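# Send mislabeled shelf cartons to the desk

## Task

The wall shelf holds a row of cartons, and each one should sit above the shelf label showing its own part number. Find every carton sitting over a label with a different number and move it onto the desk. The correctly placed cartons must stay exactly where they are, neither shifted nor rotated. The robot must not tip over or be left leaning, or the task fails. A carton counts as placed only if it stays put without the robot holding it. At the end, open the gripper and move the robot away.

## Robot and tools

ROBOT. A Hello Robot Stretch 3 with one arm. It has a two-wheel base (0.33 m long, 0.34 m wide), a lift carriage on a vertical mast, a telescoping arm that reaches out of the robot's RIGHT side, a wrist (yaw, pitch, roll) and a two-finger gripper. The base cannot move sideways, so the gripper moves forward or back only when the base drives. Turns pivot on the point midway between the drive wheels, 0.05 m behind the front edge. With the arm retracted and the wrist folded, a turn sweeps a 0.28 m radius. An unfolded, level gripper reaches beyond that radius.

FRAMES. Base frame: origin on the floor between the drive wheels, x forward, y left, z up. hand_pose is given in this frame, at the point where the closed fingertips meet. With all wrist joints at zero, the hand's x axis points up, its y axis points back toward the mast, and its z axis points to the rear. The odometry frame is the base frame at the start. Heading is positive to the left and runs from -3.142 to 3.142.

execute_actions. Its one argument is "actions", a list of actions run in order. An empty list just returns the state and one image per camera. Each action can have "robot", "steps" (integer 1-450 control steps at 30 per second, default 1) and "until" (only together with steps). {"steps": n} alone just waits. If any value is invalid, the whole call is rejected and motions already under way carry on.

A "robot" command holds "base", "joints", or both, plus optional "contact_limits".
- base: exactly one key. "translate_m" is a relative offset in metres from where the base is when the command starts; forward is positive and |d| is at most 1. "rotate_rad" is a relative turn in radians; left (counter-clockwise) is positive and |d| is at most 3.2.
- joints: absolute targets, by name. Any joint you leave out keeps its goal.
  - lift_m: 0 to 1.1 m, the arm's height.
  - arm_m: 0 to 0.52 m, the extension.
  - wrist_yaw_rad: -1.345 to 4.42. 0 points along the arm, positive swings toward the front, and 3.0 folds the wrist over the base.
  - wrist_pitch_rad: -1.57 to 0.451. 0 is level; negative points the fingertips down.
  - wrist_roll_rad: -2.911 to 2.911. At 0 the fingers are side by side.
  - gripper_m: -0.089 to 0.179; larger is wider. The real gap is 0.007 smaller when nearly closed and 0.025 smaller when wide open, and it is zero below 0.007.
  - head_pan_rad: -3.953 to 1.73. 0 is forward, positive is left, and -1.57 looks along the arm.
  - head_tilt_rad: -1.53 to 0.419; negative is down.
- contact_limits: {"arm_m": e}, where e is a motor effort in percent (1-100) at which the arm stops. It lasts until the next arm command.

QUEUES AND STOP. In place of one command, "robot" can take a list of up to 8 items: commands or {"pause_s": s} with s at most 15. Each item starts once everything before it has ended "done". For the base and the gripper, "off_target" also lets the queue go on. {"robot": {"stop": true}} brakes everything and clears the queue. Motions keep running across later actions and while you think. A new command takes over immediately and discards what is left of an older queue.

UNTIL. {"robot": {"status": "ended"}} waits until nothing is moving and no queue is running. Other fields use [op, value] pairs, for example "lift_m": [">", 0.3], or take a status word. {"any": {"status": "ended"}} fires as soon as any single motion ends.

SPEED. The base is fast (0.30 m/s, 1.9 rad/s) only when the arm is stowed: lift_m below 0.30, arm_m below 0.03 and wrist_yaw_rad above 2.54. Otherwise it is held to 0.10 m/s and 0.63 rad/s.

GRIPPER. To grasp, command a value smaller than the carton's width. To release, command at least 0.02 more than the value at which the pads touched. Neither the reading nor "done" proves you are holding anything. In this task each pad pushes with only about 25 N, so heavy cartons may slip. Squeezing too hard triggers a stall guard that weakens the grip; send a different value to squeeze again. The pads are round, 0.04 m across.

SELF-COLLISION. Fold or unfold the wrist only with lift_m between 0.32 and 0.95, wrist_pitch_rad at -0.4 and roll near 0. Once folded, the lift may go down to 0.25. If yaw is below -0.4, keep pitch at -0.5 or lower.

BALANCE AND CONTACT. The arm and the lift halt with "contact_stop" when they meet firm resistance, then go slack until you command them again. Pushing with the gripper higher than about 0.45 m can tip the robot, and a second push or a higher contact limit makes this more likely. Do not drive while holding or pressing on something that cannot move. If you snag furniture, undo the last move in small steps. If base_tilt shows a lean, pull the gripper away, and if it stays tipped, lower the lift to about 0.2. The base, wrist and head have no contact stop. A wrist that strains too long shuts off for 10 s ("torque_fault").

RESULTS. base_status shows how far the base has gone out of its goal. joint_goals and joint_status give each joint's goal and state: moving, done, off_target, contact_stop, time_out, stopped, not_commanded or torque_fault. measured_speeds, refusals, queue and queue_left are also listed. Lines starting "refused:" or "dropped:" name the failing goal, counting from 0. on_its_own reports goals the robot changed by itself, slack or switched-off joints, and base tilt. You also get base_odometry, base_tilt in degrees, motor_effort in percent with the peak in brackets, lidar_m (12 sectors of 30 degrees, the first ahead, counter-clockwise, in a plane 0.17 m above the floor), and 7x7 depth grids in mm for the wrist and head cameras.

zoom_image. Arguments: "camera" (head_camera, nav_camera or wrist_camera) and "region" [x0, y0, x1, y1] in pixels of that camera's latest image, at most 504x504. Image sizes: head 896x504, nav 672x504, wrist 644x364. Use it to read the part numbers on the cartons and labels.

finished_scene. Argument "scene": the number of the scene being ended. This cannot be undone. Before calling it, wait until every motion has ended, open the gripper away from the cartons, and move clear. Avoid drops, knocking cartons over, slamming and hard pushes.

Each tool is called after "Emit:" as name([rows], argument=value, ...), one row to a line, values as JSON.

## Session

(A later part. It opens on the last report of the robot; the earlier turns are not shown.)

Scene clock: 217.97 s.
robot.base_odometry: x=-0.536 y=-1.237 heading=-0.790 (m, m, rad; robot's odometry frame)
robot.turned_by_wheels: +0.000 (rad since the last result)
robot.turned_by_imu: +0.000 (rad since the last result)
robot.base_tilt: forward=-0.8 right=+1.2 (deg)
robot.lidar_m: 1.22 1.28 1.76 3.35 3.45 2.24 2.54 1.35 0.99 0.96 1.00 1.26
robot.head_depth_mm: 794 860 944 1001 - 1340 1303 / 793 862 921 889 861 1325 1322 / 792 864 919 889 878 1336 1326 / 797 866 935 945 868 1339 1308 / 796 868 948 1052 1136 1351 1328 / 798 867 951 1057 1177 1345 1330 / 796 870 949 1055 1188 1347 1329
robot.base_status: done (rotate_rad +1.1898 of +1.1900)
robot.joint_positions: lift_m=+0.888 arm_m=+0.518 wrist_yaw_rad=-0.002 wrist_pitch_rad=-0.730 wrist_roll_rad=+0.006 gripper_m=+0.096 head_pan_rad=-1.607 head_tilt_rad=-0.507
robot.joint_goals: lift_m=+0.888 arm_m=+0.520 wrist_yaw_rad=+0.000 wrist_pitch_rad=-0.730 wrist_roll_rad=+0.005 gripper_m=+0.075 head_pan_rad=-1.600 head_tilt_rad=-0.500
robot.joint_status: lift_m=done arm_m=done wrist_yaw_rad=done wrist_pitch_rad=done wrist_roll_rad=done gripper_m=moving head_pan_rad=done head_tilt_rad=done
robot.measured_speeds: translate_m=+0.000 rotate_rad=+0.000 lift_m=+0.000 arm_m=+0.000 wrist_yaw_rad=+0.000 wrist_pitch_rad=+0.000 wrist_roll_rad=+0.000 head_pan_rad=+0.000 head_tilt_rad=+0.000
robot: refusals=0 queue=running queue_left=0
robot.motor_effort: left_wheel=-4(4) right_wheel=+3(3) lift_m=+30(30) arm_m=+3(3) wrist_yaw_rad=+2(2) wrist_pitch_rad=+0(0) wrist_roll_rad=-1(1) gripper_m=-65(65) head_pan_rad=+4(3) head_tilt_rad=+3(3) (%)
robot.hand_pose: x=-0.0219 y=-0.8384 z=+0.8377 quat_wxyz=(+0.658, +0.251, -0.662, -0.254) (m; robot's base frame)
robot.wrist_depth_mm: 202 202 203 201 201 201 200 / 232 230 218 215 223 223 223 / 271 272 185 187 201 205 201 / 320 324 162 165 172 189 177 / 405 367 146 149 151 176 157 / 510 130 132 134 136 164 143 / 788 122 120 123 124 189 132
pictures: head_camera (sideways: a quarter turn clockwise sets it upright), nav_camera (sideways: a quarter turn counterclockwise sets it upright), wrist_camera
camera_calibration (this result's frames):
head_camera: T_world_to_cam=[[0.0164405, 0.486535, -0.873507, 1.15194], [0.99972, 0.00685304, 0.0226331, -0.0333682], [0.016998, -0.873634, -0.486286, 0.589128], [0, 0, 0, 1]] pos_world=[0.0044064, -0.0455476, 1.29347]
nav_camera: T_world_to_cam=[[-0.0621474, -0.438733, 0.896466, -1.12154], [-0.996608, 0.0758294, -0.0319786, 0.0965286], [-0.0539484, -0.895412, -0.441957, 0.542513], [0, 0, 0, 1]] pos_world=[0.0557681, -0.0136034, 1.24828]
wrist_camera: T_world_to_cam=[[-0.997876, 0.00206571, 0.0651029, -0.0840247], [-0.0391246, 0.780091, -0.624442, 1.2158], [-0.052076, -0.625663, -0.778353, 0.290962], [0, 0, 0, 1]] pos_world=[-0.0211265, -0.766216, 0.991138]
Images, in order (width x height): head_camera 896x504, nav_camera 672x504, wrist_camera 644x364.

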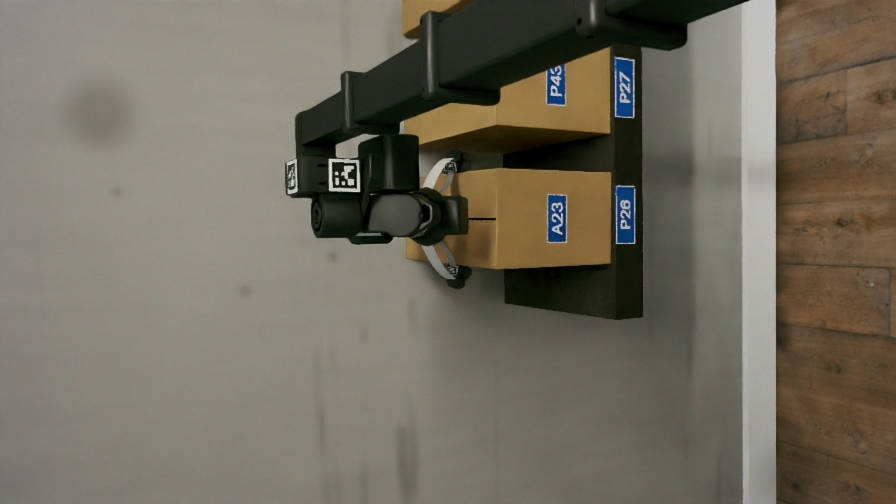

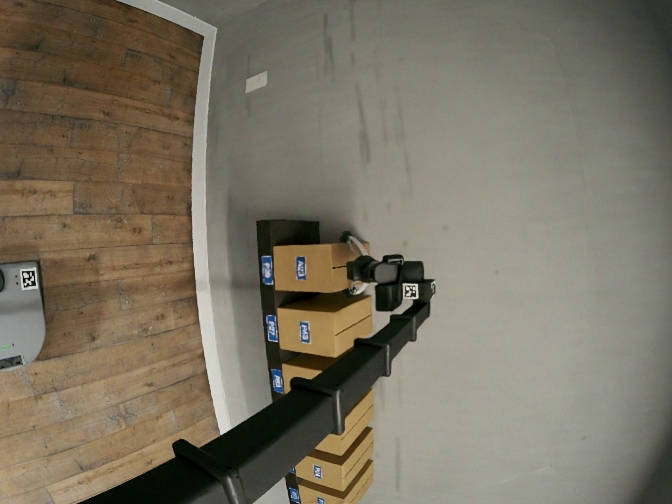

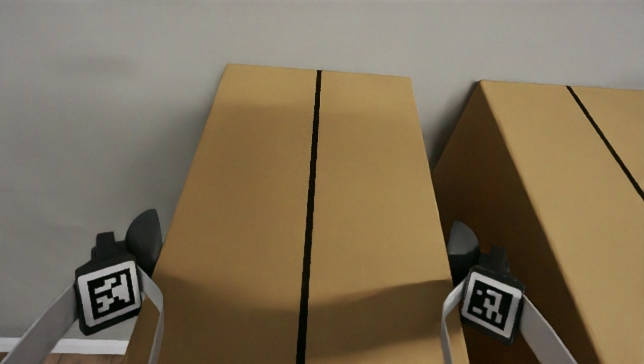

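Emit:
zoom_image(camera="wrist_camera", region=[60, 190, 240, 364])

Emit:
zoom_image(camera="head_camera", region=[420, 230, 510, 300])

Emit:
execute_actions(actions=[])

Region (60, 190, 240, 364) of wrist_camera's 644x364 image, scaled by 2.800; it fills the top 487 rows of this view, and the rest is white.

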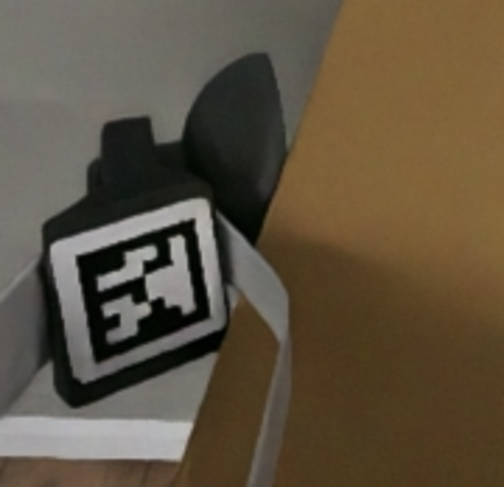

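Region (420, 230, 510, 300) of head_camera's 896x504 image, scaled by 5.600, with more detail than that image has.

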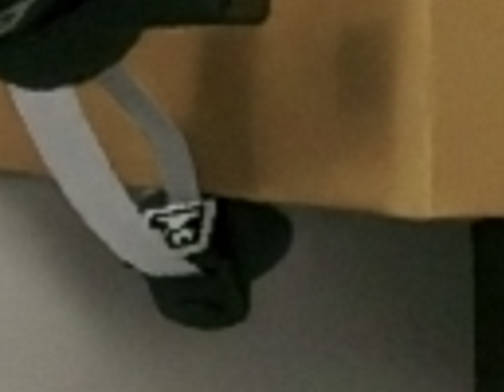

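Scene clock: 220.47 s.
robot.base_odometry: x=-0.536 y=-1.237 heading=-0.790 (m, m, rad; robot's odometry frame)
robot.turned_by_wheels: +0.000 (rad since the last result)
robot.turned_by_imu: +0.000 (rad since the last result)
robot.base_tilt: forward=-0.7 right=+1.3 (deg)
robot.lidar_m: 1.22 1.28 1.76 3.36 3.44 2.24 2.54 1.35 1.00 0.96 1.00 1.27
robot.head_depth_mm: 793 862 943 993 - 1349 1308 / 793 862 921 886 862 1330 1314 / 794 862 919 890 875 1330 1312 / 792 865 934 943 867 1331 1317 / 796 867 949 1056 1138 1336 1316 / 801 865 956 1053 1185 1341 1328 / 798 866 954 1061 1192 1350 1335
robot.base_status: done (rotate_rad +1.1898 of +1.1900)
robot.joint_positions: lift_m=+0.888 arm_m=+0.518 wrist_yaw_rad=-0.002 wrist_pitch_rad=-0.729 wrist_roll_rad=+0.006 gripper_m=+0.080 head_pan_rad=-1.607 head_tilt_rad=-0.507
robot.joint_goals: lift_m=+0.888 arm_m=+0.520 wrist_yaw_rad=+0.000 wrist_pitch_rad=-0.730 wrist_roll_rad=+0.005 gripper_m=+0.078 head_pan_rad=-1.600 head_tilt_rad=-0.500
robot.joint_status: lift_m=done arm_m=done wrist_yaw_rad=done wrist_pitch_rad=done wrist_roll_rad=done gripper_m=off_target head_pan_rad=done head_tilt_rad=done
robot.measured_speeds: translate_m=+0.000 rotate_rad=+0.000 lift_m=+0.000 arm_m=+0.000 wrist_yaw_rad=+0.000 wrist_pitch_rad=+0.000 wrist_roll_rad=+0.000 head_pan_rad=+0.000 head_tilt_rad=+0.000
robot: refusals=0 queue=done queue_left=0
robot.motor_effort: left_wheel=-4(4) right_wheel=+4(4) lift_m=+30(30) arm_m=+3(3) wrist_yaw_rad=+3(2) wrist_pitch_rad=+0(0) wrist_roll_rad=-1(1) gripper_m=-71(100) head_pan_rad=+4(4) head_tilt_rad=+3(3) (%)
robot.hand_pose: x=-0.0219 y=-0.8384 z=+0.8377 quat_wxyz=(+0.658, +0.251, -0.663, -0.254) (m; robot's base frame)
robot.wrist_depth_mm: 203 202 202 201 201 200 201 / 231 232 218 215 222 222 221 / 271 270 186 187 201 205 201 / 321 324 162 165 172 189 179 / 402 365 146 148 151 181 158 / 540 130 132 134 136 163 143 / 772 122 121 123 124 187 132
pictures: head_camera (sideways: a quarter turn clockwise sets it upright), nav_camera (sideways: a quarter turn counterclockwise sets it upright), wrist_camera
camera_calibration (this result's frames):
head_camera: T_world_to_cam=[[0.0164406, 0.486535, -0.873507, 1.15194], [0.99972, 0.00685293, 0.0226331, -0.0333682], [0.0169978, -0.873634, -0.486286, 0.589128], [0, 0, 0, 1]] pos_world=[0.0044064, -0.0455476, 1.29347]
nav_camera: T_world_to_cam=[[-0.0621474, -0.438733, 0.896466, -1.12154], [-0.996608, 0.0758295, -0.0319786, 0.0965286], [-0.0539485, -0.895412, -0.441957, 0.542513], [0, 0, 0, 1]] pos_world=[0.0557681, -0.0136034, 1.24828]
wrist_camera: T_world_to_cam=[[-0.997895, 0.00246326, 0.0648069, -0.0834671], [-0.038642, 0.779945, -0.624654, 1.21593], [-0.0520845, -0.625843, -0.778208, 0.290693], [0, 0, 0, 1]] pos_world=[-0.0211648, -0.766225, 0.991165]
Images, in order (width x height): head_camera 896x504, nav_camera 672x504, wrist_camera 644x364.

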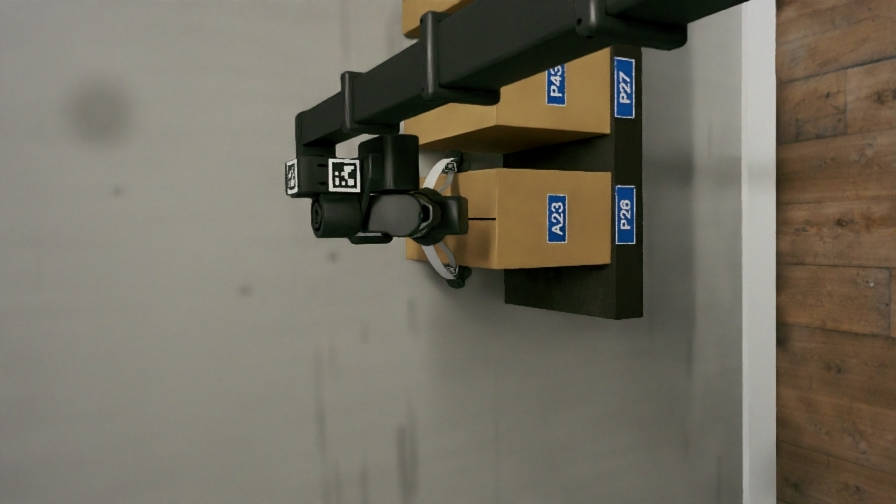

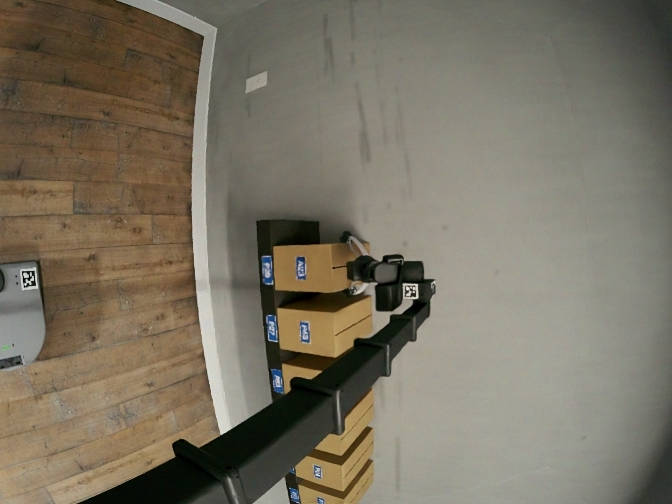

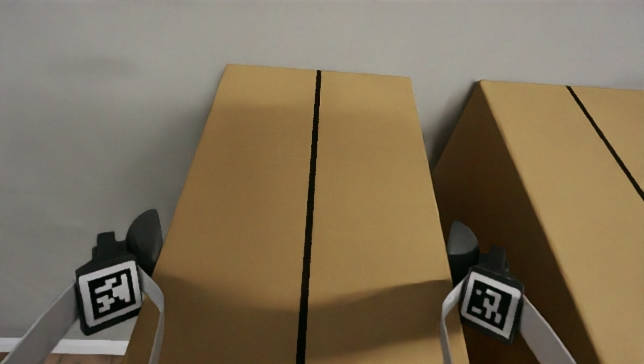

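Emit:
execute_actions(actions=[])

Scene clock: 223.00 s.
robot.base_odometry: x=-0.536 y=-1.237 heading=-0.790 (m, m, rad; robot's odometry frame)
robot.turned_by_wheels: +0.000 (rad since the last result)
robot.turned_by_imu: +0.000 (rad since the last result)
robot.base_tilt: forward=-0.9 right=+1.3 (deg)
robot.lidar_m: 1.22 1.27 1.75 3.34 3.47 2.24 2.54 1.35 0.99 0.96 1.00 1.26
robot.head_depth_mm: 789 860 946 998 - 1363 1313 / 794 866 919 889 861 1333 1306 / 793 863 921 890 876 1331 1314 / 795 868 939 946 862 1334 1309 / 798 865 953 1058 1144 1333 1319 / 801 872 953 1056 1171 1346 1331 / 799 872 949 1055 1189 1339 1329
robot.base_status: done (rotate_rad +1.1898 of +1.1900)
robot.joint_positions: lift_m=+0.888 arm_m=+0.518 wrist_yaw_rad=-0.002 wrist_pitch_rad=-0.729 wrist_roll_rad=+0.006 gripper_m=+0.086 head_pan_rad=-1.607 head_tilt_rad=-0.507
robot.joint_goals: lift_m=+0.888 arm_m=+0.520 wrist_yaw_rad=+0.000 wrist_pitch_rad=-0.730 wrist_roll_rad=+0.005 gripper_m=+0.085 head_pan_rad=-1.600 head_tilt_rad=-0.500
robot.joint_status: lift_m=done arm_m=done wrist_yaw_rad=done wrist_pitch_rad=done wrist_roll_rad=done gripper_m=off_target head_pan_rad=done head_tilt_rad=done
robot.measured_speeds: translate_m=+0.000 rotate_rad=+0.000 lift_m=+0.000 arm_m=+0.000 wrist_yaw_rad=+0.000 wrist_pitch_rad=+0.000 wrist_roll_rad=+0.000 head_pan_rad=+0.000 head_tilt_rad=+0.000
robot: refusals=0 queue=done queue_left=0
robot.on_its_own: gripper_m is held at +0.085, not at your +0.075, by its stall guard, which is not easing now
robot.motor_effort: left_wheel=-4(4) right_wheel=+3(3) lift_m=+30(30) arm_m=+3(3) wrist_yaw_rad=+2(3) wrist_pitch_rad=-1(0) wrist_roll_rad=-1(1) gripper_m=-64(72) head_pan_rad=+3(3) head_tilt_rad=+4(3) (%)
robot.hand_pose: x=-0.0219 y=-0.8384 z=+0.8377 quat_wxyz=(+0.658, +0.251, -0.663, -0.254) (m; robot's base frame)
robot.wrist_depth_mm: 202 203 202 200 201 201 201 / 229 229 218 215 223 222 221 / 271 269 183 187 202 205 201 / 321 317 162 165 172 188 176 / 401 366 145 148 151 177 157 / 521 130 131 134 136 163 143 / 788 121 121 122 124 187 132
pictures: head_camera (sideways: a quarter turn clockwise sets it upright), nav_camera (sideways: a quarter turn counterclockwise sets it upright), wrist_camera
camera_calibration (this result's frames):
head_camera: T_world_to_cam=[[0.0164404, 0.486535, -0.873507, 1.15194], [0.99972, 0.00685317, 0.0226331, -0.0333682], [0.0169981, -0.873634, -0.486286, 0.589128], [0, 0, 0, 1]] pos_world=[0.00440641, -0.0455476, 1.29347]
nav_camera: T_world_to_cam=[[-0.0621473, -0.438733, 0.896466, -1.12154], [-0.996608, 0.0758293, -0.0319786, 0.0965286], [-0.0539483, -0.895412, -0.441957, 0.542513], [0, 0, 0, 1]] pos_world=[0.0557681, -0.0136034, 1.24828]
wrist_camera: T_world_to_cam=[[-0.997895, 0.00246818, 0.0648071, -0.0834641], [-0.0386397, 0.779928, -0.624675, 1.21594], [-0.0520867, -0.625864, -0.778191, 0.290663], [0, 0, 0, 1]] pos_world=[-0.0211651, -0.766226, 0.991169]
Images, in order (width x height): head_camera 896x504, nav_camera 672x504, wrist_camera 644x364.

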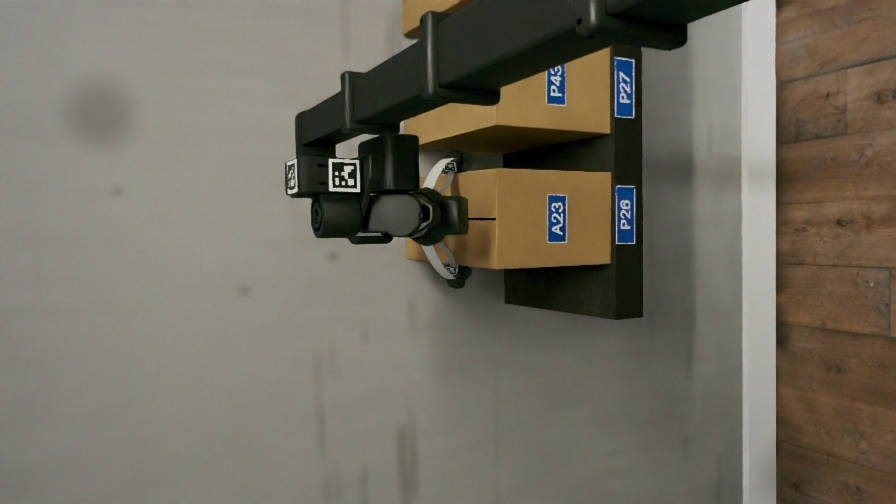

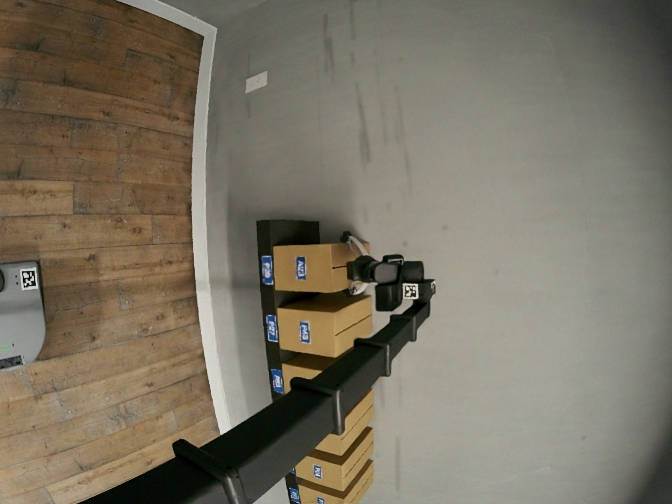

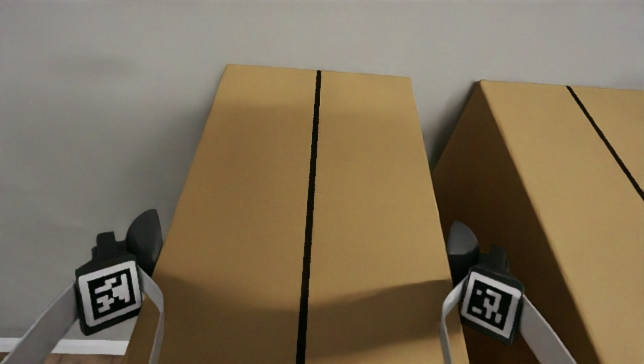

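Emit:
execute_actions([
  {"robot": {"joints": {"lift_m": 0.905}}, "steps": 450, "until": {"robot": {"status": "ended"}}},
])

Scene clock: 229.80 s.
robot.base_odometry: x=-0.536 y=-1.237 heading=-0.790 (m, m, rad; robot's odometry frame)
robot.turned_by_wheels: +0.000 (rad since the last result)
robot.turned_by_imu: +0.000 (rad since the last result)
robot.base_tilt: forward=-0.7 right=+1.3 (deg)
robot.lidar_m: 1.22 1.27 1.76 3.36 3.46 2.24 2.54 1.35 0.99 0.96 1.00 1.27
robot.head_depth_mm: 794 861 936 - 864 1344 1305 / 796 861 921 888 864 1329 1306 / 794 869 911 885 876 1338 1318 / 794 866 935 868 868 1347 1323 / 797 869 952 1053 1142 1331 1323 / 798 866 954 1054 1189 1341 1332 / 799 869 959 1062 1188 1341 1319
robot.base_status: done (rotate_rad +1.1899 of +1.1900)
robot.joint_positions: lift_m=+0.905 arm_m=+0.518 wrist_yaw_rad=-0.002 wrist_pitch_rad=-0.747 wrist_roll_rad=+0.006 gripper_m=+0.086 head_pan_rad=-1.607 head_tilt_rad=-0.507
robot.joint_goals: lift_m=+0.905 arm_m=+0.520 wrist_yaw_rad=+0.000 wrist_pitch_rad=-0.730 wrist_roll_rad=+0.005 gripper_m=+0.085 head_pan_rad=-1.600 head_tilt_rad=-0.500
robot.joint_status: lift_m=done arm_m=done wrist_yaw_rad=done wrist_pitch_rad=done wrist_roll_rad=done gripper_m=off_target head_pan_rad=done head_tilt_rad=done
robot.measured_speeds: translate_m=+0.000 rotate_rad=+0.000 lift_m=+0.000 arm_m=+0.000 wrist_yaw_rad=+0.000 wrist_pitch_rad=+0.000 wrist_roll_rad=+0.000 head_pan_rad=+0.000 head_tilt_rad=+0.000
robot: refusals=0 queue=done queue_left=0
robot.on_its_own: gripper_m is held at +0.085, not at your +0.075, by its stall guard, which is not easing now
robot.motor_effort: left_wheel=-3(4) right_wheel=+2(4) lift_m=+33(34) arm_m=+3(3) wrist_yaw_rad=+2(2) wrist_pitch_rad=+5(5) wrist_roll_rad=-1(1) gripper_m=-63(64) head_pan_rad=+4(3) head_tilt_rad=+3(4) (%)
robot.hand_pose: x=-0.0218 y=-0.8350 z=+0.8514 quat_wxyz=(+0.656, +0.257, -0.660, -0.260) (m; robot's base frame)
robot.wrist_depth_mm: 207 205 206 205 205 203 202 / 237 235 208 204 220 230 231 / 274 276 178 180 192 220 220 / 334 330 159 162 169 198 192 / 418 379 145 147 150 181 173 / 574 131 133 135 136 163 156 / 819 124 122 124 126 195 143
pictures: head_camera (sideways: a quarter turn clockwise sets it upright), nav_camera (sideways: a quarter turn counterclockwise sets it upright), wrist_camera
camera_calibration (this result's frames):
head_camera: T_world_to_cam=[[0.0164405, 0.486534, -0.873507, 1.15194], [0.99972, 0.00685293, 0.0226331, -0.0333682], [0.0169978, -0.873635, -0.486286, 0.589128], [0, 0, 0, 1]] pos_world=[0.0044064, -0.0455476, 1.29347]
nav_camera: T_world_to_cam=[[-0.0621474, -0.438733, 0.896466, -1.12154], [-0.996608, 0.0758295, -0.0319786, 0.0965286], [-0.0539485, -0.895412, -0.441957, 0.542513], [0, 0, 0, 1]] pos_world=[0.0557681, -0.0136034, 1.24828]
wrist_camera: T_world_to_cam=[[-0.997897, 0.000753117, 0.0648152, -0.085702], [-0.0390548, 0.791068, -0.61048, 1.21904], [-0.051733, -0.611728, -0.789375, 0.324829], [0, 0, 0, 1]] pos_world=[-0.0211082, -0.765571, 1.00617]
Images, in order (width x height): head_camera 896x504, nav_camera 672x504, wrist_camera 644x364.

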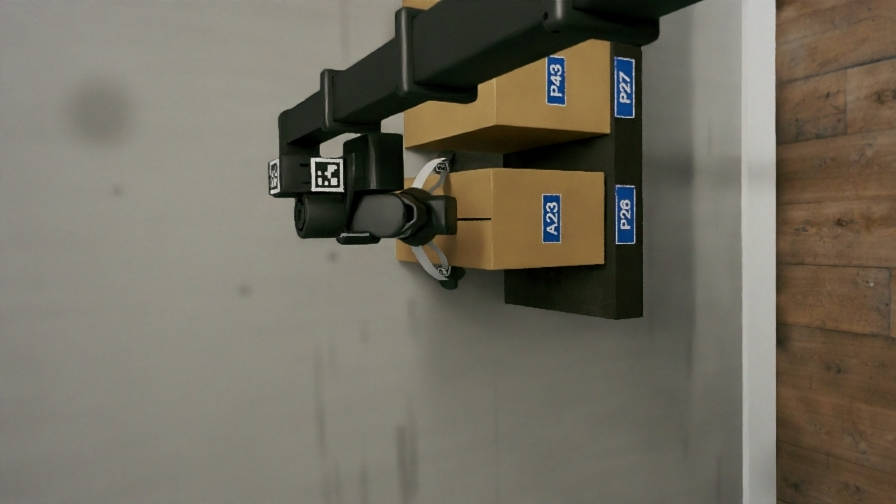

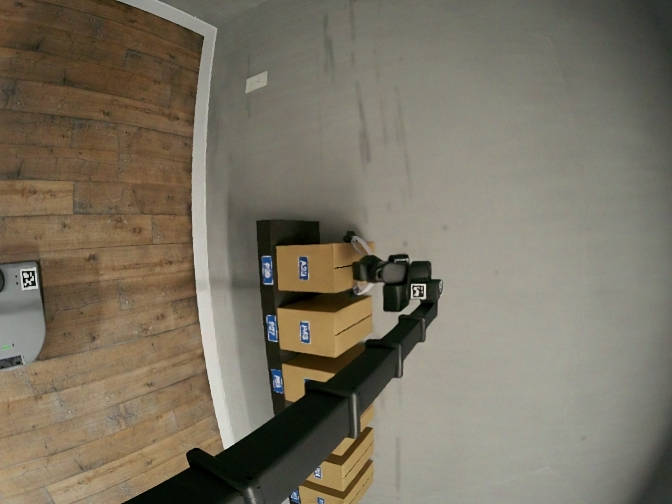

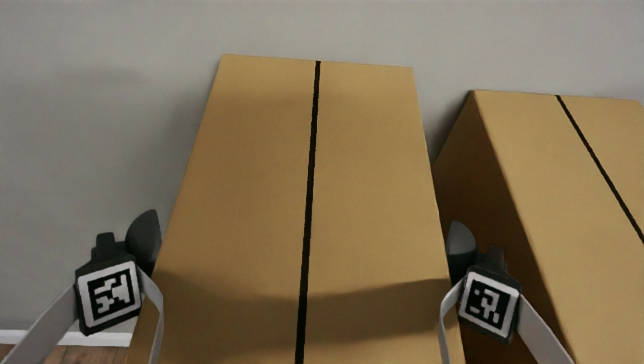

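Emit:
execute_actions([
  {"robot": {"joints": {"lift_m": 0.99, "arm_m": 0.30}}, "steps": 450, "until": {"robot": {"arm_m": ["<", 0.46]}}},
  {"robot": {"base": {"rotate_rad": 1.75}, "joints": {"head_pan_rad": 0.0, "head_tilt_rad": -0.3}}, "steps": 450, "until": {"robot": {"base_status": ["!=", "moving"]}}},
  {"robot": {"base": {"translate_m": 1.0}}, "steps": 1},
])

Scene clock: 267.80 s.
robot.base_odometry: x=-0.536 y=-1.237 heading=+0.960 (m, m, rad; robot's odometry frame)
robot.turned_by_wheels: +1.750 (rad since the last result)
robot.turned_by_imu: +1.767 (rad since the last result)
robot.base_tilt: forward=-1.0 right=+0.6 (deg)
robot.lidar_m: 3.34 2.83 2.24 2.22 1.16 0.96 0.96 1.07 1.23 1.22 1.36 2.18
robot.head_depth_mm: 3225 3417 3549 3798 2643 1944 1538 / 3324 3499 3571 3899 2656 1954 1532 / 3362 3571 3709 3936 2717 1954 1544 / 3449 3624 3831 3947 2681 1957 1541 / 3517 3754 3939 - 2694 1972 1555 / 3608 3812 - - 2739 1971 1546 / 3693 3879 - - 2754 1998 1557
robot.base_status: moving (translate_m +0.0001 of +1.0000)
robot.joint_positions: lift_m=+0.990 arm_m=+0.300 wrist_yaw_rad=+0.000 wrist_pitch_rad=-0.748 wrist_roll_rad=+0.006 gripper_m=+0.086 head_pan_rad=-0.007 head_tilt_rad=-0.309
robot.joint_goals: lift_m=+0.990 arm_m=+0.300 wrist_yaw_rad=+0.000 wrist_pitch_rad=-0.730 wrist_roll_rad=+0.005 gripper_m=+0.085 head_pan_rad=+0.000 head_tilt_rad=-0.300
robot.joint_status: lift_m=done arm_m=done wrist_yaw_rad=done wrist_pitch_rad=done wrist_roll_rad=done gripper_m=off_target head_pan_rad=done head_tilt_rad=done
robot.measured_speeds: translate_m=+0.004 rotate_rad=+0.000 lift_m=+0.000 arm_m=+0.000 wrist_yaw_rad=+0.000 wrist_pitch_rad=+0.000 wrist_roll_rad=+0.000 head_pan_rad=+0.000 head_tilt_rad=+0.000
robot: refusals=0 queue=running queue_left=0
robot.on_its_own: gripper_m is held at +0.085, not at your +0.075, by its stall guard, which is not easing now
robot.motor_effort: left_wheel=+3(11) right_wheel=+4(8) lift_m=+33(33) arm_m=-4(9) wrist_yaw_rad=+0(2) wrist_pitch_rad=+5(5) wrist_roll_rad=-1(1) gripper_m=-62(63) head_pan_rad=+3(44) head_tilt_rad=+4(20) (%)
robot.hand_pose: x=-0.0217 y=-0.6167 z=+0.9363 quat_wxyz=(+0.656, +0.258, -0.660, -0.260) (m; robot's base frame)
robot.wrist_depth_mm: 851 787 740 705 667 639 597 / - 875 204 203 713 728 694 / - - 179 181 191 806 786 / - - 159 162 167 959 905 / - - 145 147 150 - - / - 131 132 134 137 - - / 938 124 122 124 126 - -
pictures: head_camera (sideways: a quarter turn clockwise sets it upright), nav_camera (sideways: a quarter turn counterclockwise sets it upright), wrist_camera
camera_calibration (this result's frames):
head_camera: T_world_to_cam=[[-0.305937, 0.000979184, -0.952051, 1.2564], [-0.0395882, 0.999121, 0.0137491, -0.015467], [0.951228, 0.0418963, -0.305629, 0.348336], [0, 0, 0, 1]] pos_world=[0.0524188, -0.000370799, 1.30283]
nav_camera: T_world_to_cam=[[0.255879, -0.0480342, 0.965515, -1.21361], [-0.0397074, -0.998444, -0.0391493, 0.100036], [0.965893, -0.0283206, -0.257388, 0.296094], [0, 0, 0, 1]] pos_world=[0.0285155, 0.0499709, 1.25189]
wrist_camera: T_world_to_cam=[[-0.997897, -0.000344655, 0.0648223, -0.0918724], [-0.0398842, 0.791565, -0.609782, 1.09776], [-0.0511009, -0.611085, -0.789914, 0.526293], [0, 0, 0, 1]] pos_world=[-0.0210017, -0.547374, 1.09108]
Images, in order (width x height): head_camera 896x504, nav_camera 672x504, wrist_camera 644x364.

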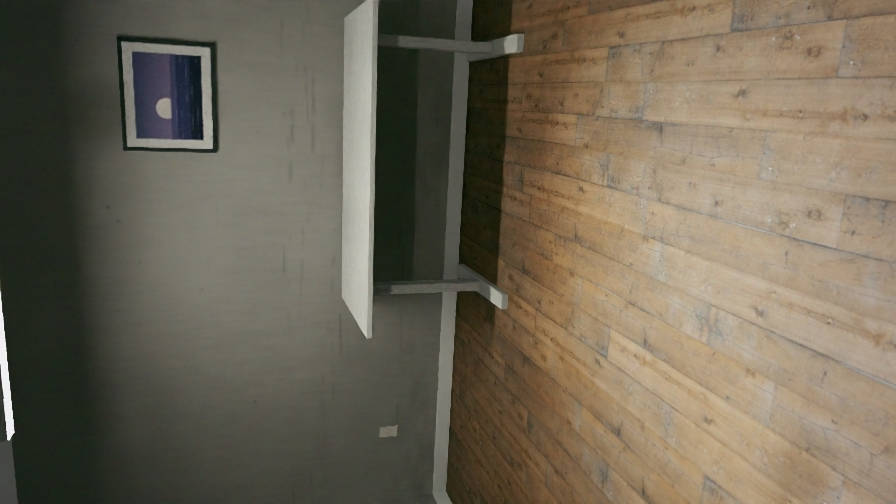

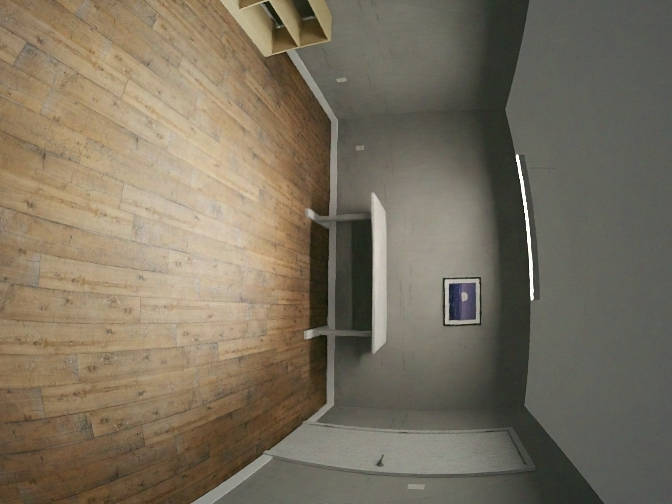

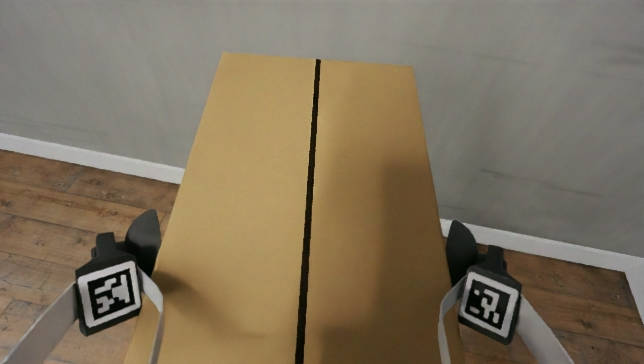

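Grip is stable. Continue driving toward the desk.

Emit:
execute_actions([
  {"steps": 450, "until": {"robot": {"translate_m": [">", 0.8]}}},
  {"robot": {"base": {"translate_m": 1.0}, "joints": {"head_tilt_rad": -0.5}}, "steps": 450, "until": {"robot": {"translate_m": [">", 0.8]}}},
  {"robot": {"base": {"translate_m": 0.72}}, "steps": 1},
])

Scene clock: 284.17 s.
robot.base_odometry: x=+0.386 y=+0.080 heading=+0.960 (m, m, rad; robot's odometry frame)
robot.turned_by_wheels: +0.000 (rad since the last result)
robot.turned_by_imu: -0.007 (rad since the last result)
robot.base_tilt: forward=+0.0 right=+1.7 (deg)
robot.lidar_m: 1.86 2.47 1.86 1.86 2.06 2.55 2.54 1.85 1.52 1.51 1.66 1.85
robot.head_depth_mm: 1828 1981 1845 2353 1995 1585 1319 / 1874 2026 1851 2404 1983 1594 1318 / 1915 2064 1861 2464 2005 1609 1319 / 1944 2071 1923 2516 2035 1614 1323 / 2003 2169 1918 2511 2043 1607 1337 / 2028 2227 2077 2632 2041 1614 1340 / 2079 2264 2501 2675 2078 1621 1347
robot.base_status: moving (translate_m +0.0033 of +0.7200)
robot.joint_positions: lift_m=+0.990 arm_m=+0.300 wrist_yaw_rad=+0.000 wrist_pitch_rad=-0.748 wrist_roll_rad=+0.006 gripper_m=+0.086 head_pan_rad=-0.007 head_tilt_rad=-0.493
robot.joint_goals: lift_m=+0.990 arm_m=+0.300 wrist_yaw_rad=+0.000 wrist_pitch_rad=-0.730 wrist_roll_rad=+0.005 gripper_m=+0.085 head_pan_rad=+0.000 head_tilt_rad=-0.500
robot.joint_status: lift_m=done arm_m=done wrist_yaw_rad=done wrist_pitch_rad=done wrist_roll_rad=done gripper_m=off_target head_pan_rad=done head_tilt_rad=done
robot.measured_speeds: translate_m=+0.100 rotate_rad=+0.000 lift_m=+0.000 arm_m=+0.000 wrist_yaw_rad=+0.000 wrist_pitch_rad=+0.000 wrist_roll_rad=+0.000 head_pan_rad=+0.000 head_tilt_rad=+0.000
robot: refusals=0 queue=running queue_left=0
robot.on_its_own: gripper_m is held at +0.085, not at your +0.075, by its stall guard, which is not easing now
robot.motor_effort: left_wheel=-1(4) right_wheel=+3(6) lift_m=+33(33) arm_m=-4(4) wrist_yaw_rad=+0(1) wrist_pitch_rad=+5(5) wrist_roll_rad=-1(1) gripper_m=-62(62) head_pan_rad=+3(3) head_tilt_rad=-4(18) (%)
robot.hand_pose: x=-0.0217 y=-0.6167 z=+0.9363 quat_wxyz=(+0.656, +0.258, -0.660, -0.260) (m; robot's base frame)
robot.wrist_depth_mm: - - - - 993 894 872 / - - 205 204 - - - / - - 178 180 192 - - / - - 159 162 168 - - / - - 145 147 149 - - / - 131 132 134 137 - - / 943 124 122 125 126 - -
pictures: head_camera (sideways: a quarter turn clockwise sets it upright), nav_camera (sideways: a quarter turn counterclockwise sets it upright), wrist_camera
camera_calibration (this result's frames):
head_camera: T_world_to_cam=[[-0.474777, 0.00214391, -0.880104, 1.16354], [-0.0363455, 0.999096, 0.0220406, -0.0262772], [0.879355, 0.0424521, -0.47427, 0.568233], [0, 0, 0, 1]] pos_world=[0.0517887, -0.000363818, 1.29411]
nav_camera: T_world_to_cam=[[0.428019, -0.0492248, 0.902428, -1.13231], [-0.0462566, -0.9984, -0.0325204, 0.0914374], [0.902585, -0.0278239, -0.429612, 0.520614], [0, 0, 0, 1]] pos_world=[0.0189817, 0.0500389, 1.24846]
wrist_camera: T_world_to_cam=[[-0.997897, -0.00034421, 0.0648221, -0.091872], [-0.0398837, 0.791565, -0.609782, 1.09776], [-0.051101, -0.611085, -0.789914, 0.526293], [0, 0, 0, 1]] pos_world=[-0.0210017, -0.547374, 1.09108]
Images, in order (width x height): head_camera 896x504, nav_camera 672x504, wrist_camera 644x364.

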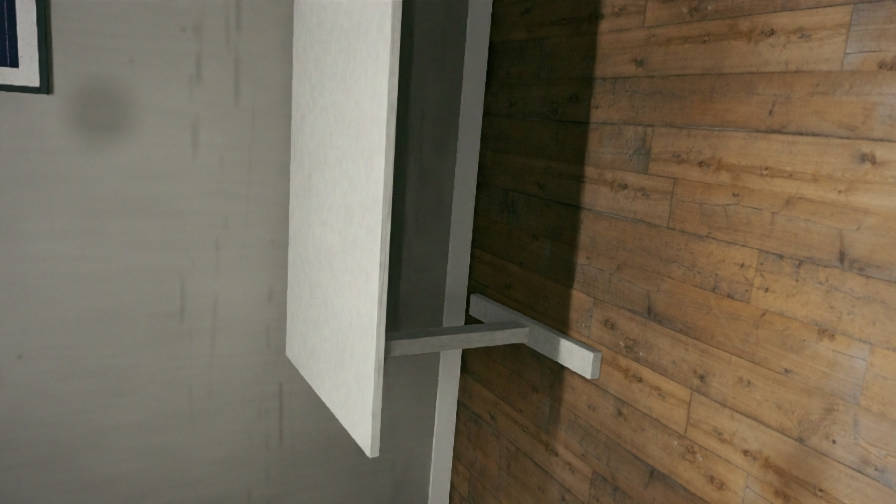

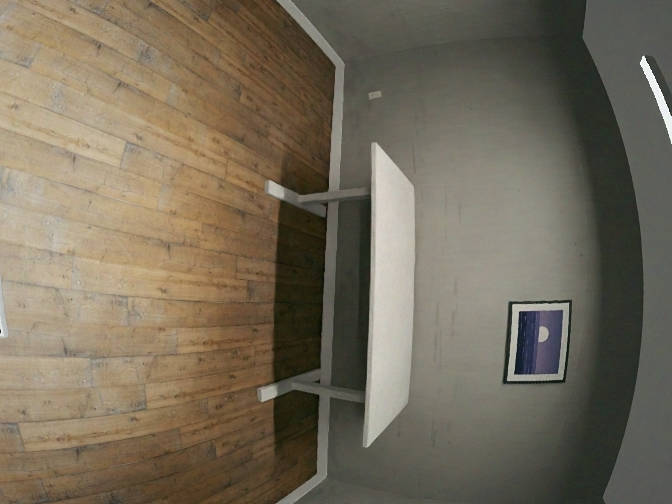

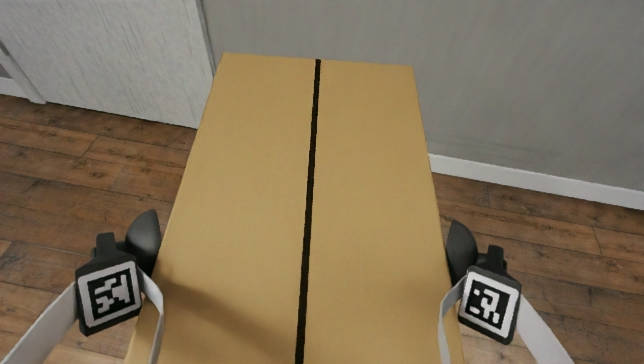

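Emit:
execute_actions([
  {"robot": {"joints": {"head_tilt_rad": -0.7, "head_pan_rad": -0.2}}, "steps": 450, "until": {"robot": {"status": "ended"}}},
])

Scene clock: 294.13 s.
robot.base_odometry: x=+0.797 y=+0.667 heading=+0.960 (m, m, rad; robot's odometry frame)
robot.turned_by_wheels: +0.000 (rad since the last result)
robot.turned_by_imu: -0.003 (rad since the last result)
robot.base_tilt: forward=-0.7 right=+1.2 (deg)
robot.lidar_m: 1.52 1.17 2.12 1.75 2.05 3.25 3.23 2.01 1.65 1.62 1.79 1.26
robot.head_depth_mm: 1296 1430 1130 942 1617 1372 1192 / 1296 1433 1136 944 1640 1381 1195 / 1308 1437 1156 952 1646 1372 1197 / 1302 1437 1162 957 1656 1382 1194 / 1301 1432 1169 960 1640 1400 1202 / 1298 1430 1177 960 1670 1396 1214 / 1316 1454 1181 967 1575 1408 1210
robot.base_status: done (translate_m +0.7200 of +0.7200)
robot.joint_positions: lift_m=+0.990 arm_m=+0.300 wrist_yaw_rad=+0.000 wrist_pitch_rad=-0.748 wrist_roll_rad=+0.006 gripper_m=+0.086 head_pan_rad=-0.193 head_tilt_rad=-0.691
robot.joint_goals: lift_m=+0.990 arm_m=+0.300 wrist_yaw_rad=+0.000 wrist_pitch_rad=-0.730 wrist_roll_rad=+0.005 gripper_m=+0.085 head_pan_rad=-0.200 head_tilt_rad=-0.700
robot.joint_status: lift_m=done arm_m=done wrist_yaw_rad=done wrist_pitch_rad=done wrist_roll_rad=done gripper_m=off_target head_pan_rad=done head_tilt_rad=done
robot.measured_speeds: translate_m=+0.000 rotate_rad=+0.000 lift_m=+0.000 arm_m=+0.000 wrist_yaw_rad=+0.000 wrist_pitch_rad=+0.000 wrist_roll_rad=+0.000 head_pan_rad=+0.000 head_tilt_rad=+0.000
robot: refusals=0 queue=done queue_left=0
robot.on_its_own: gripper_m is held at +0.085, not at your +0.075, by its stall guard, which is not easing now
robot.motor_effort: left_wheel=-1(4) right_wheel=+0(2) lift_m=+33(33) arm_m=-4(4) wrist_yaw_rad=+0(0) wrist_pitch_rad=+5(5) wrist_roll_rad=-2(1) gripper_m=-63(62) head_pan_rad=-3(19) head_tilt_rad=-4(22) (%)
robot.hand_pose: x=-0.0217 y=-0.6167 z=+0.9363 quat_wxyz=(+0.656, +0.258, -0.660, -0.260) (m; robot's base frame)
robot.wrist_depth_mm: - - - - - - - / - - 204 203 - - - / - - 177 179 190 - - / - - 159 162 168 - - / - - 144 146 149 - - / - 131 133 135 136 - - / 930 124 123 124 126 - -
pictures: head_camera (sideways: a quarter turn clockwise sets it upright), nav_camera (sideways: a quarter turn counterclockwise sets it upright), wrist_camera
camera_calibration (this result's frames):
head_camera: T_world_to_cam=[[-0.626568, 0.121095, -0.769902, 1.02078], [0.153878, 0.987631, 0.0301116, -0.0379384], [0.764025, -0.0996037, -0.637452, 0.781238], [0, 0, 0, 1]] pos_world=[0.0485428, -0.00832907, 1.28505]
nav_camera: T_world_to_cam=[[0.577101, -0.159742, 0.800898, -1.00082], [-0.235373, -0.971604, -0.024188, 0.0817358], [0.782019, -0.174551, -0.598312, 0.740847], [0, 0, 0, 1]] pos_world=[0.0174549, 0.0488575, 1.24679]
wrist_camera: T_world_to_cam=[[-0.997897, -0.000344669, 0.0648223, -0.0918723], [-0.0398842, 0.791565, -0.609782, 1.09776], [-0.0511009, -0.611085, -0.789914, 0.526293], [0, 0, 0, 1]] pos_world=[-0.0210017, -0.547374, 1.09108]
Images, in order (width x height): head_camera 896x504, nav_camera 672x504, wrist_camera 644x364.

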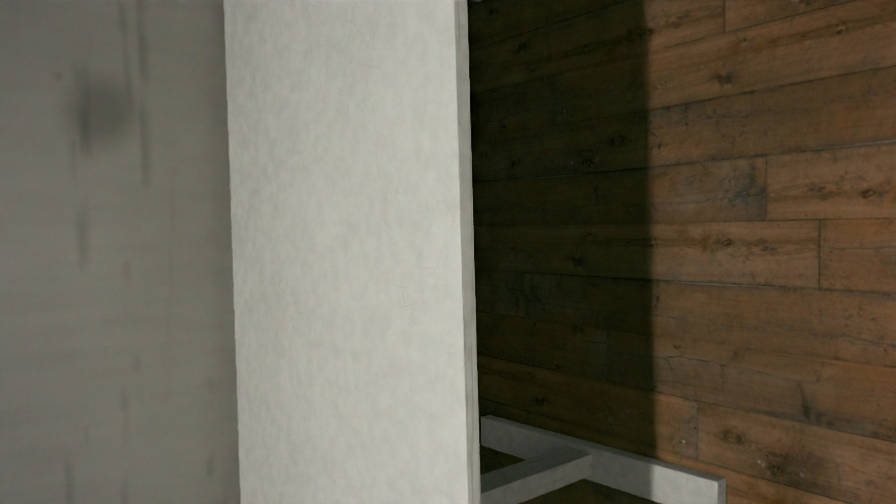

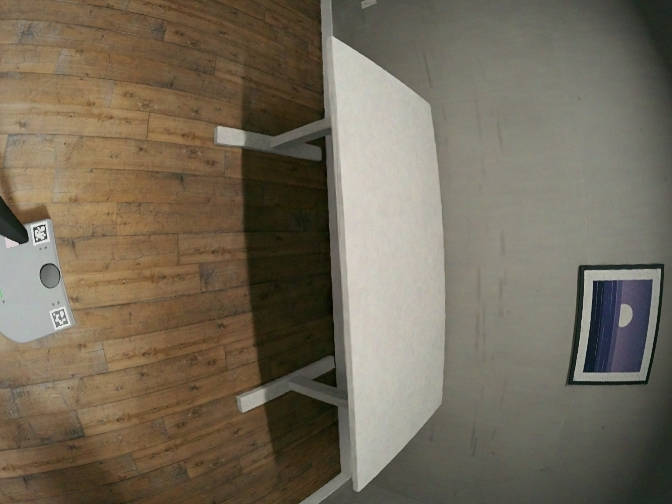

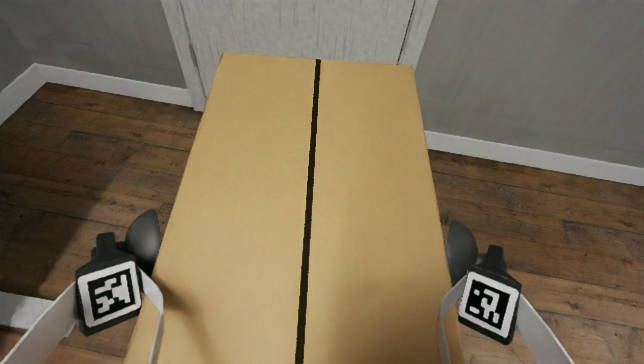

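Emit:
execute_actions([
  {"robot": [{"base": {"translate_m": 0.07}}, {"base": {"rotate_rad": 1.38}, "joints": {"arm_m": 0.52, "lift_m": 0.97, "head_pan_rad": -1.6, "head_tilt_rad": -0.55}}], "steps": 450, "until": {"robot": {"status": "ended"}}},
])

Scene clock: 309.53 s.
robot.base_odometry: x=+0.837 y=+0.724 heading=+2.340 (m, m, rad; robot's odometry frame)
robot.turned_by_wheels: +1.380 (rad since the last result)
robot.turned_by_imu: +1.392 (rad since the last result)
robot.base_tilt: forward=-0.8 right=+1.1 (deg)
robot.lidar_m: 1.91 1.76 2.39 3.30 2.39 1.73 1.63 1.70 1.20 1.45 1.10 2.03
robot.head_depth_mm: 1229 1322 - 1066 883 1508 1268 / 1231 1317 1450 1070 884 1515 1277 / 1234 1302 892 792 857 1511 1283 / 1232 1350 1432 811 861 1524 1280 / 1229 1337 1452 1091 893 1540 1278 / 1227 1349 1439 1105 900 1526 1295 / 1231 1354 1461 1113 875 1460 1293
robot.base_status: done (rotate_rad +1.3799 of +1.3800)
robot.joint_positions: lift_m=+0.970 arm_m=+0.518 wrist_yaw_rad=+0.000 wrist_pitch_rad=-0.748 wrist_roll_rad=+0.006 gripper_m=+0.086 head_pan_rad=-1.593 head_tilt_rad=-0.556
robot.joint_goals: lift_m=+0.970 arm_m=+0.520 wrist_yaw_rad=+0.000 wrist_pitch_rad=-0.730 wrist_roll_rad=+0.005 gripper_m=+0.085 head_pan_rad=-1.600 head_tilt_rad=-0.550
robot.joint_status: lift_m=done arm_m=done wrist_yaw_rad=done wrist_pitch_rad=done wrist_roll_rad=done gripper_m=off_target head_pan_rad=done head_tilt_rad=done
robot.measured_speeds: translate_m=+0.000 rotate_rad=+0.000 lift_m=+0.000 arm_m=+0.000 wrist_yaw_rad=+0.000 wrist_pitch_rad=+0.000 wrist_roll_rad=+0.000 head_pan_rad=+0.000 head_tilt_rad=+0.000
robot: refusals=0 queue=done queue_left=0
robot.on_its_own: gripper_m is held at +0.085, not at your +0.075, by its stall guard, which is not easing now
robot.motor_effort: left_wheel=-2(9) right_wheel=+1(7) lift_m=+17(31) arm_m=+3(2) wrist_yaw_rad=+0(0) wrist_pitch_rad=+5(5) wrist_roll_rad=-1(1) gripper_m=-62(62) head_pan_rad=-4(45) head_tilt_rad=+3(18) (%)
robot.hand_pose: x=-0.0217 y=-0.8348 z=+0.9170 quat_wxyz=(+0.656, +0.258, -0.660, -0.260) (m; robot's base frame)
robot.wrist_depth_mm: 583 614 624 639 669 678 700 / 519 529 205 202 539 580 611 / 461 460 178 180 190 510 530 / 410 416 159 162 169 452 457 / 375 376 145 147 149 411 413 / 335 131 132 134 136 367 376 / 312 124 123 124 125 329 348
pictures: head_camera (sideways: a quarter turn clockwise sets it upright), nav_camera (sideways: a quarter turn counterclockwise sets it upright), wrist_camera
camera_calibration (this result's frames):
head_camera: T_world_to_cam=[[0.0106642, 0.529179, -0.848443, 1.11929], [0.999504, 0.0195031, 0.0247271, -0.0360915], [0.0296323, -0.848286, -0.528709, 0.644248], [0, 0, 0, 1]] pos_world=[0.00504671, -0.0450945, 1.29117]
nav_camera: T_world_to_cam=[[-0.057054, -0.483201, 0.873648, -1.09181], [-0.997527, 0.0635745, -0.0299819, 0.0939327], [-0.0410545, -0.873198, -0.485634, 0.599267], [0, 0, 0, 1]] pos_world=[0.0560108, -0.0102571, 1.2477]
wrist_camera: T_world_to_cam=[[-0.997896, -0.000390258, 0.0648286, -0.090739], [-0.0399147, 0.791677, -0.609634, 1.25863], [-0.0510855, -0.610939, -0.790028, 0.378034], [0, 0, 0, 1]] pos_world=[-0.0209983, -0.765508, 1.07184]
Images, in order (width x height): head_camera 896x504, nav_camera 672x504, wrist_camera 644x364.

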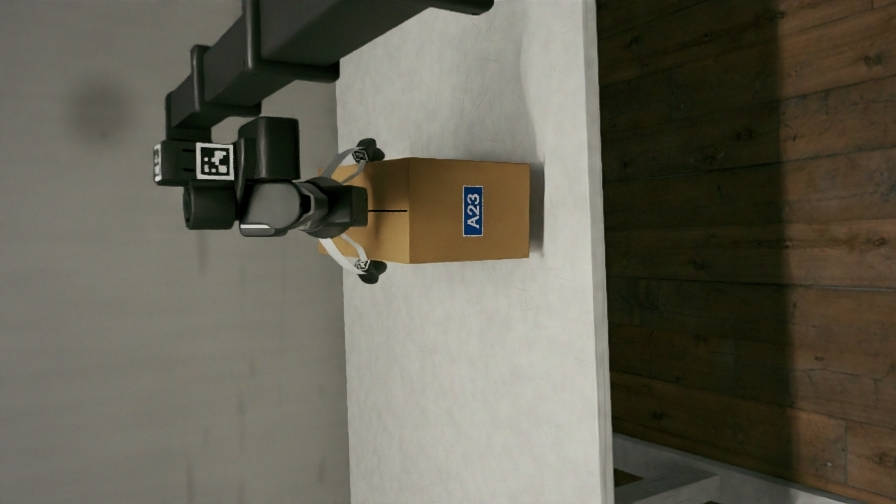

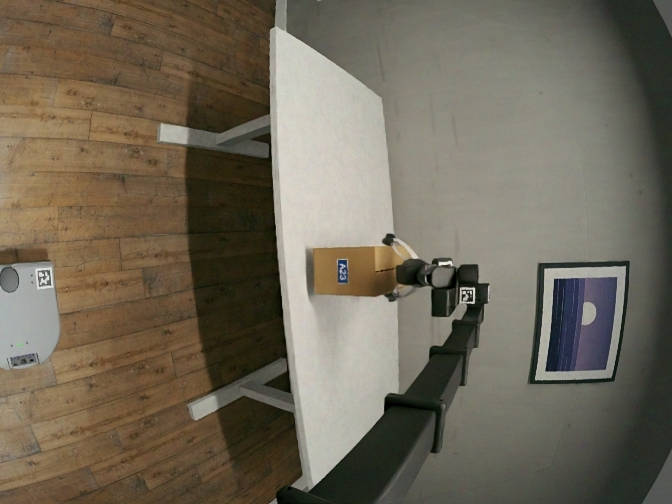

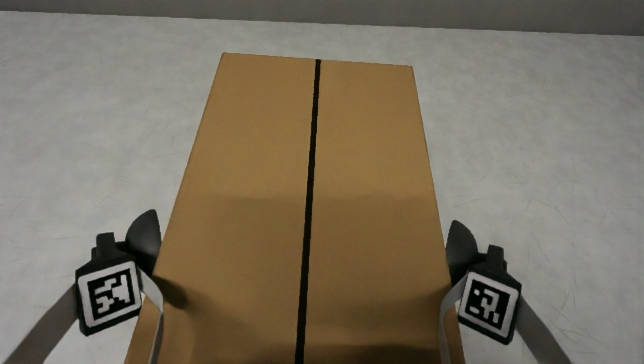

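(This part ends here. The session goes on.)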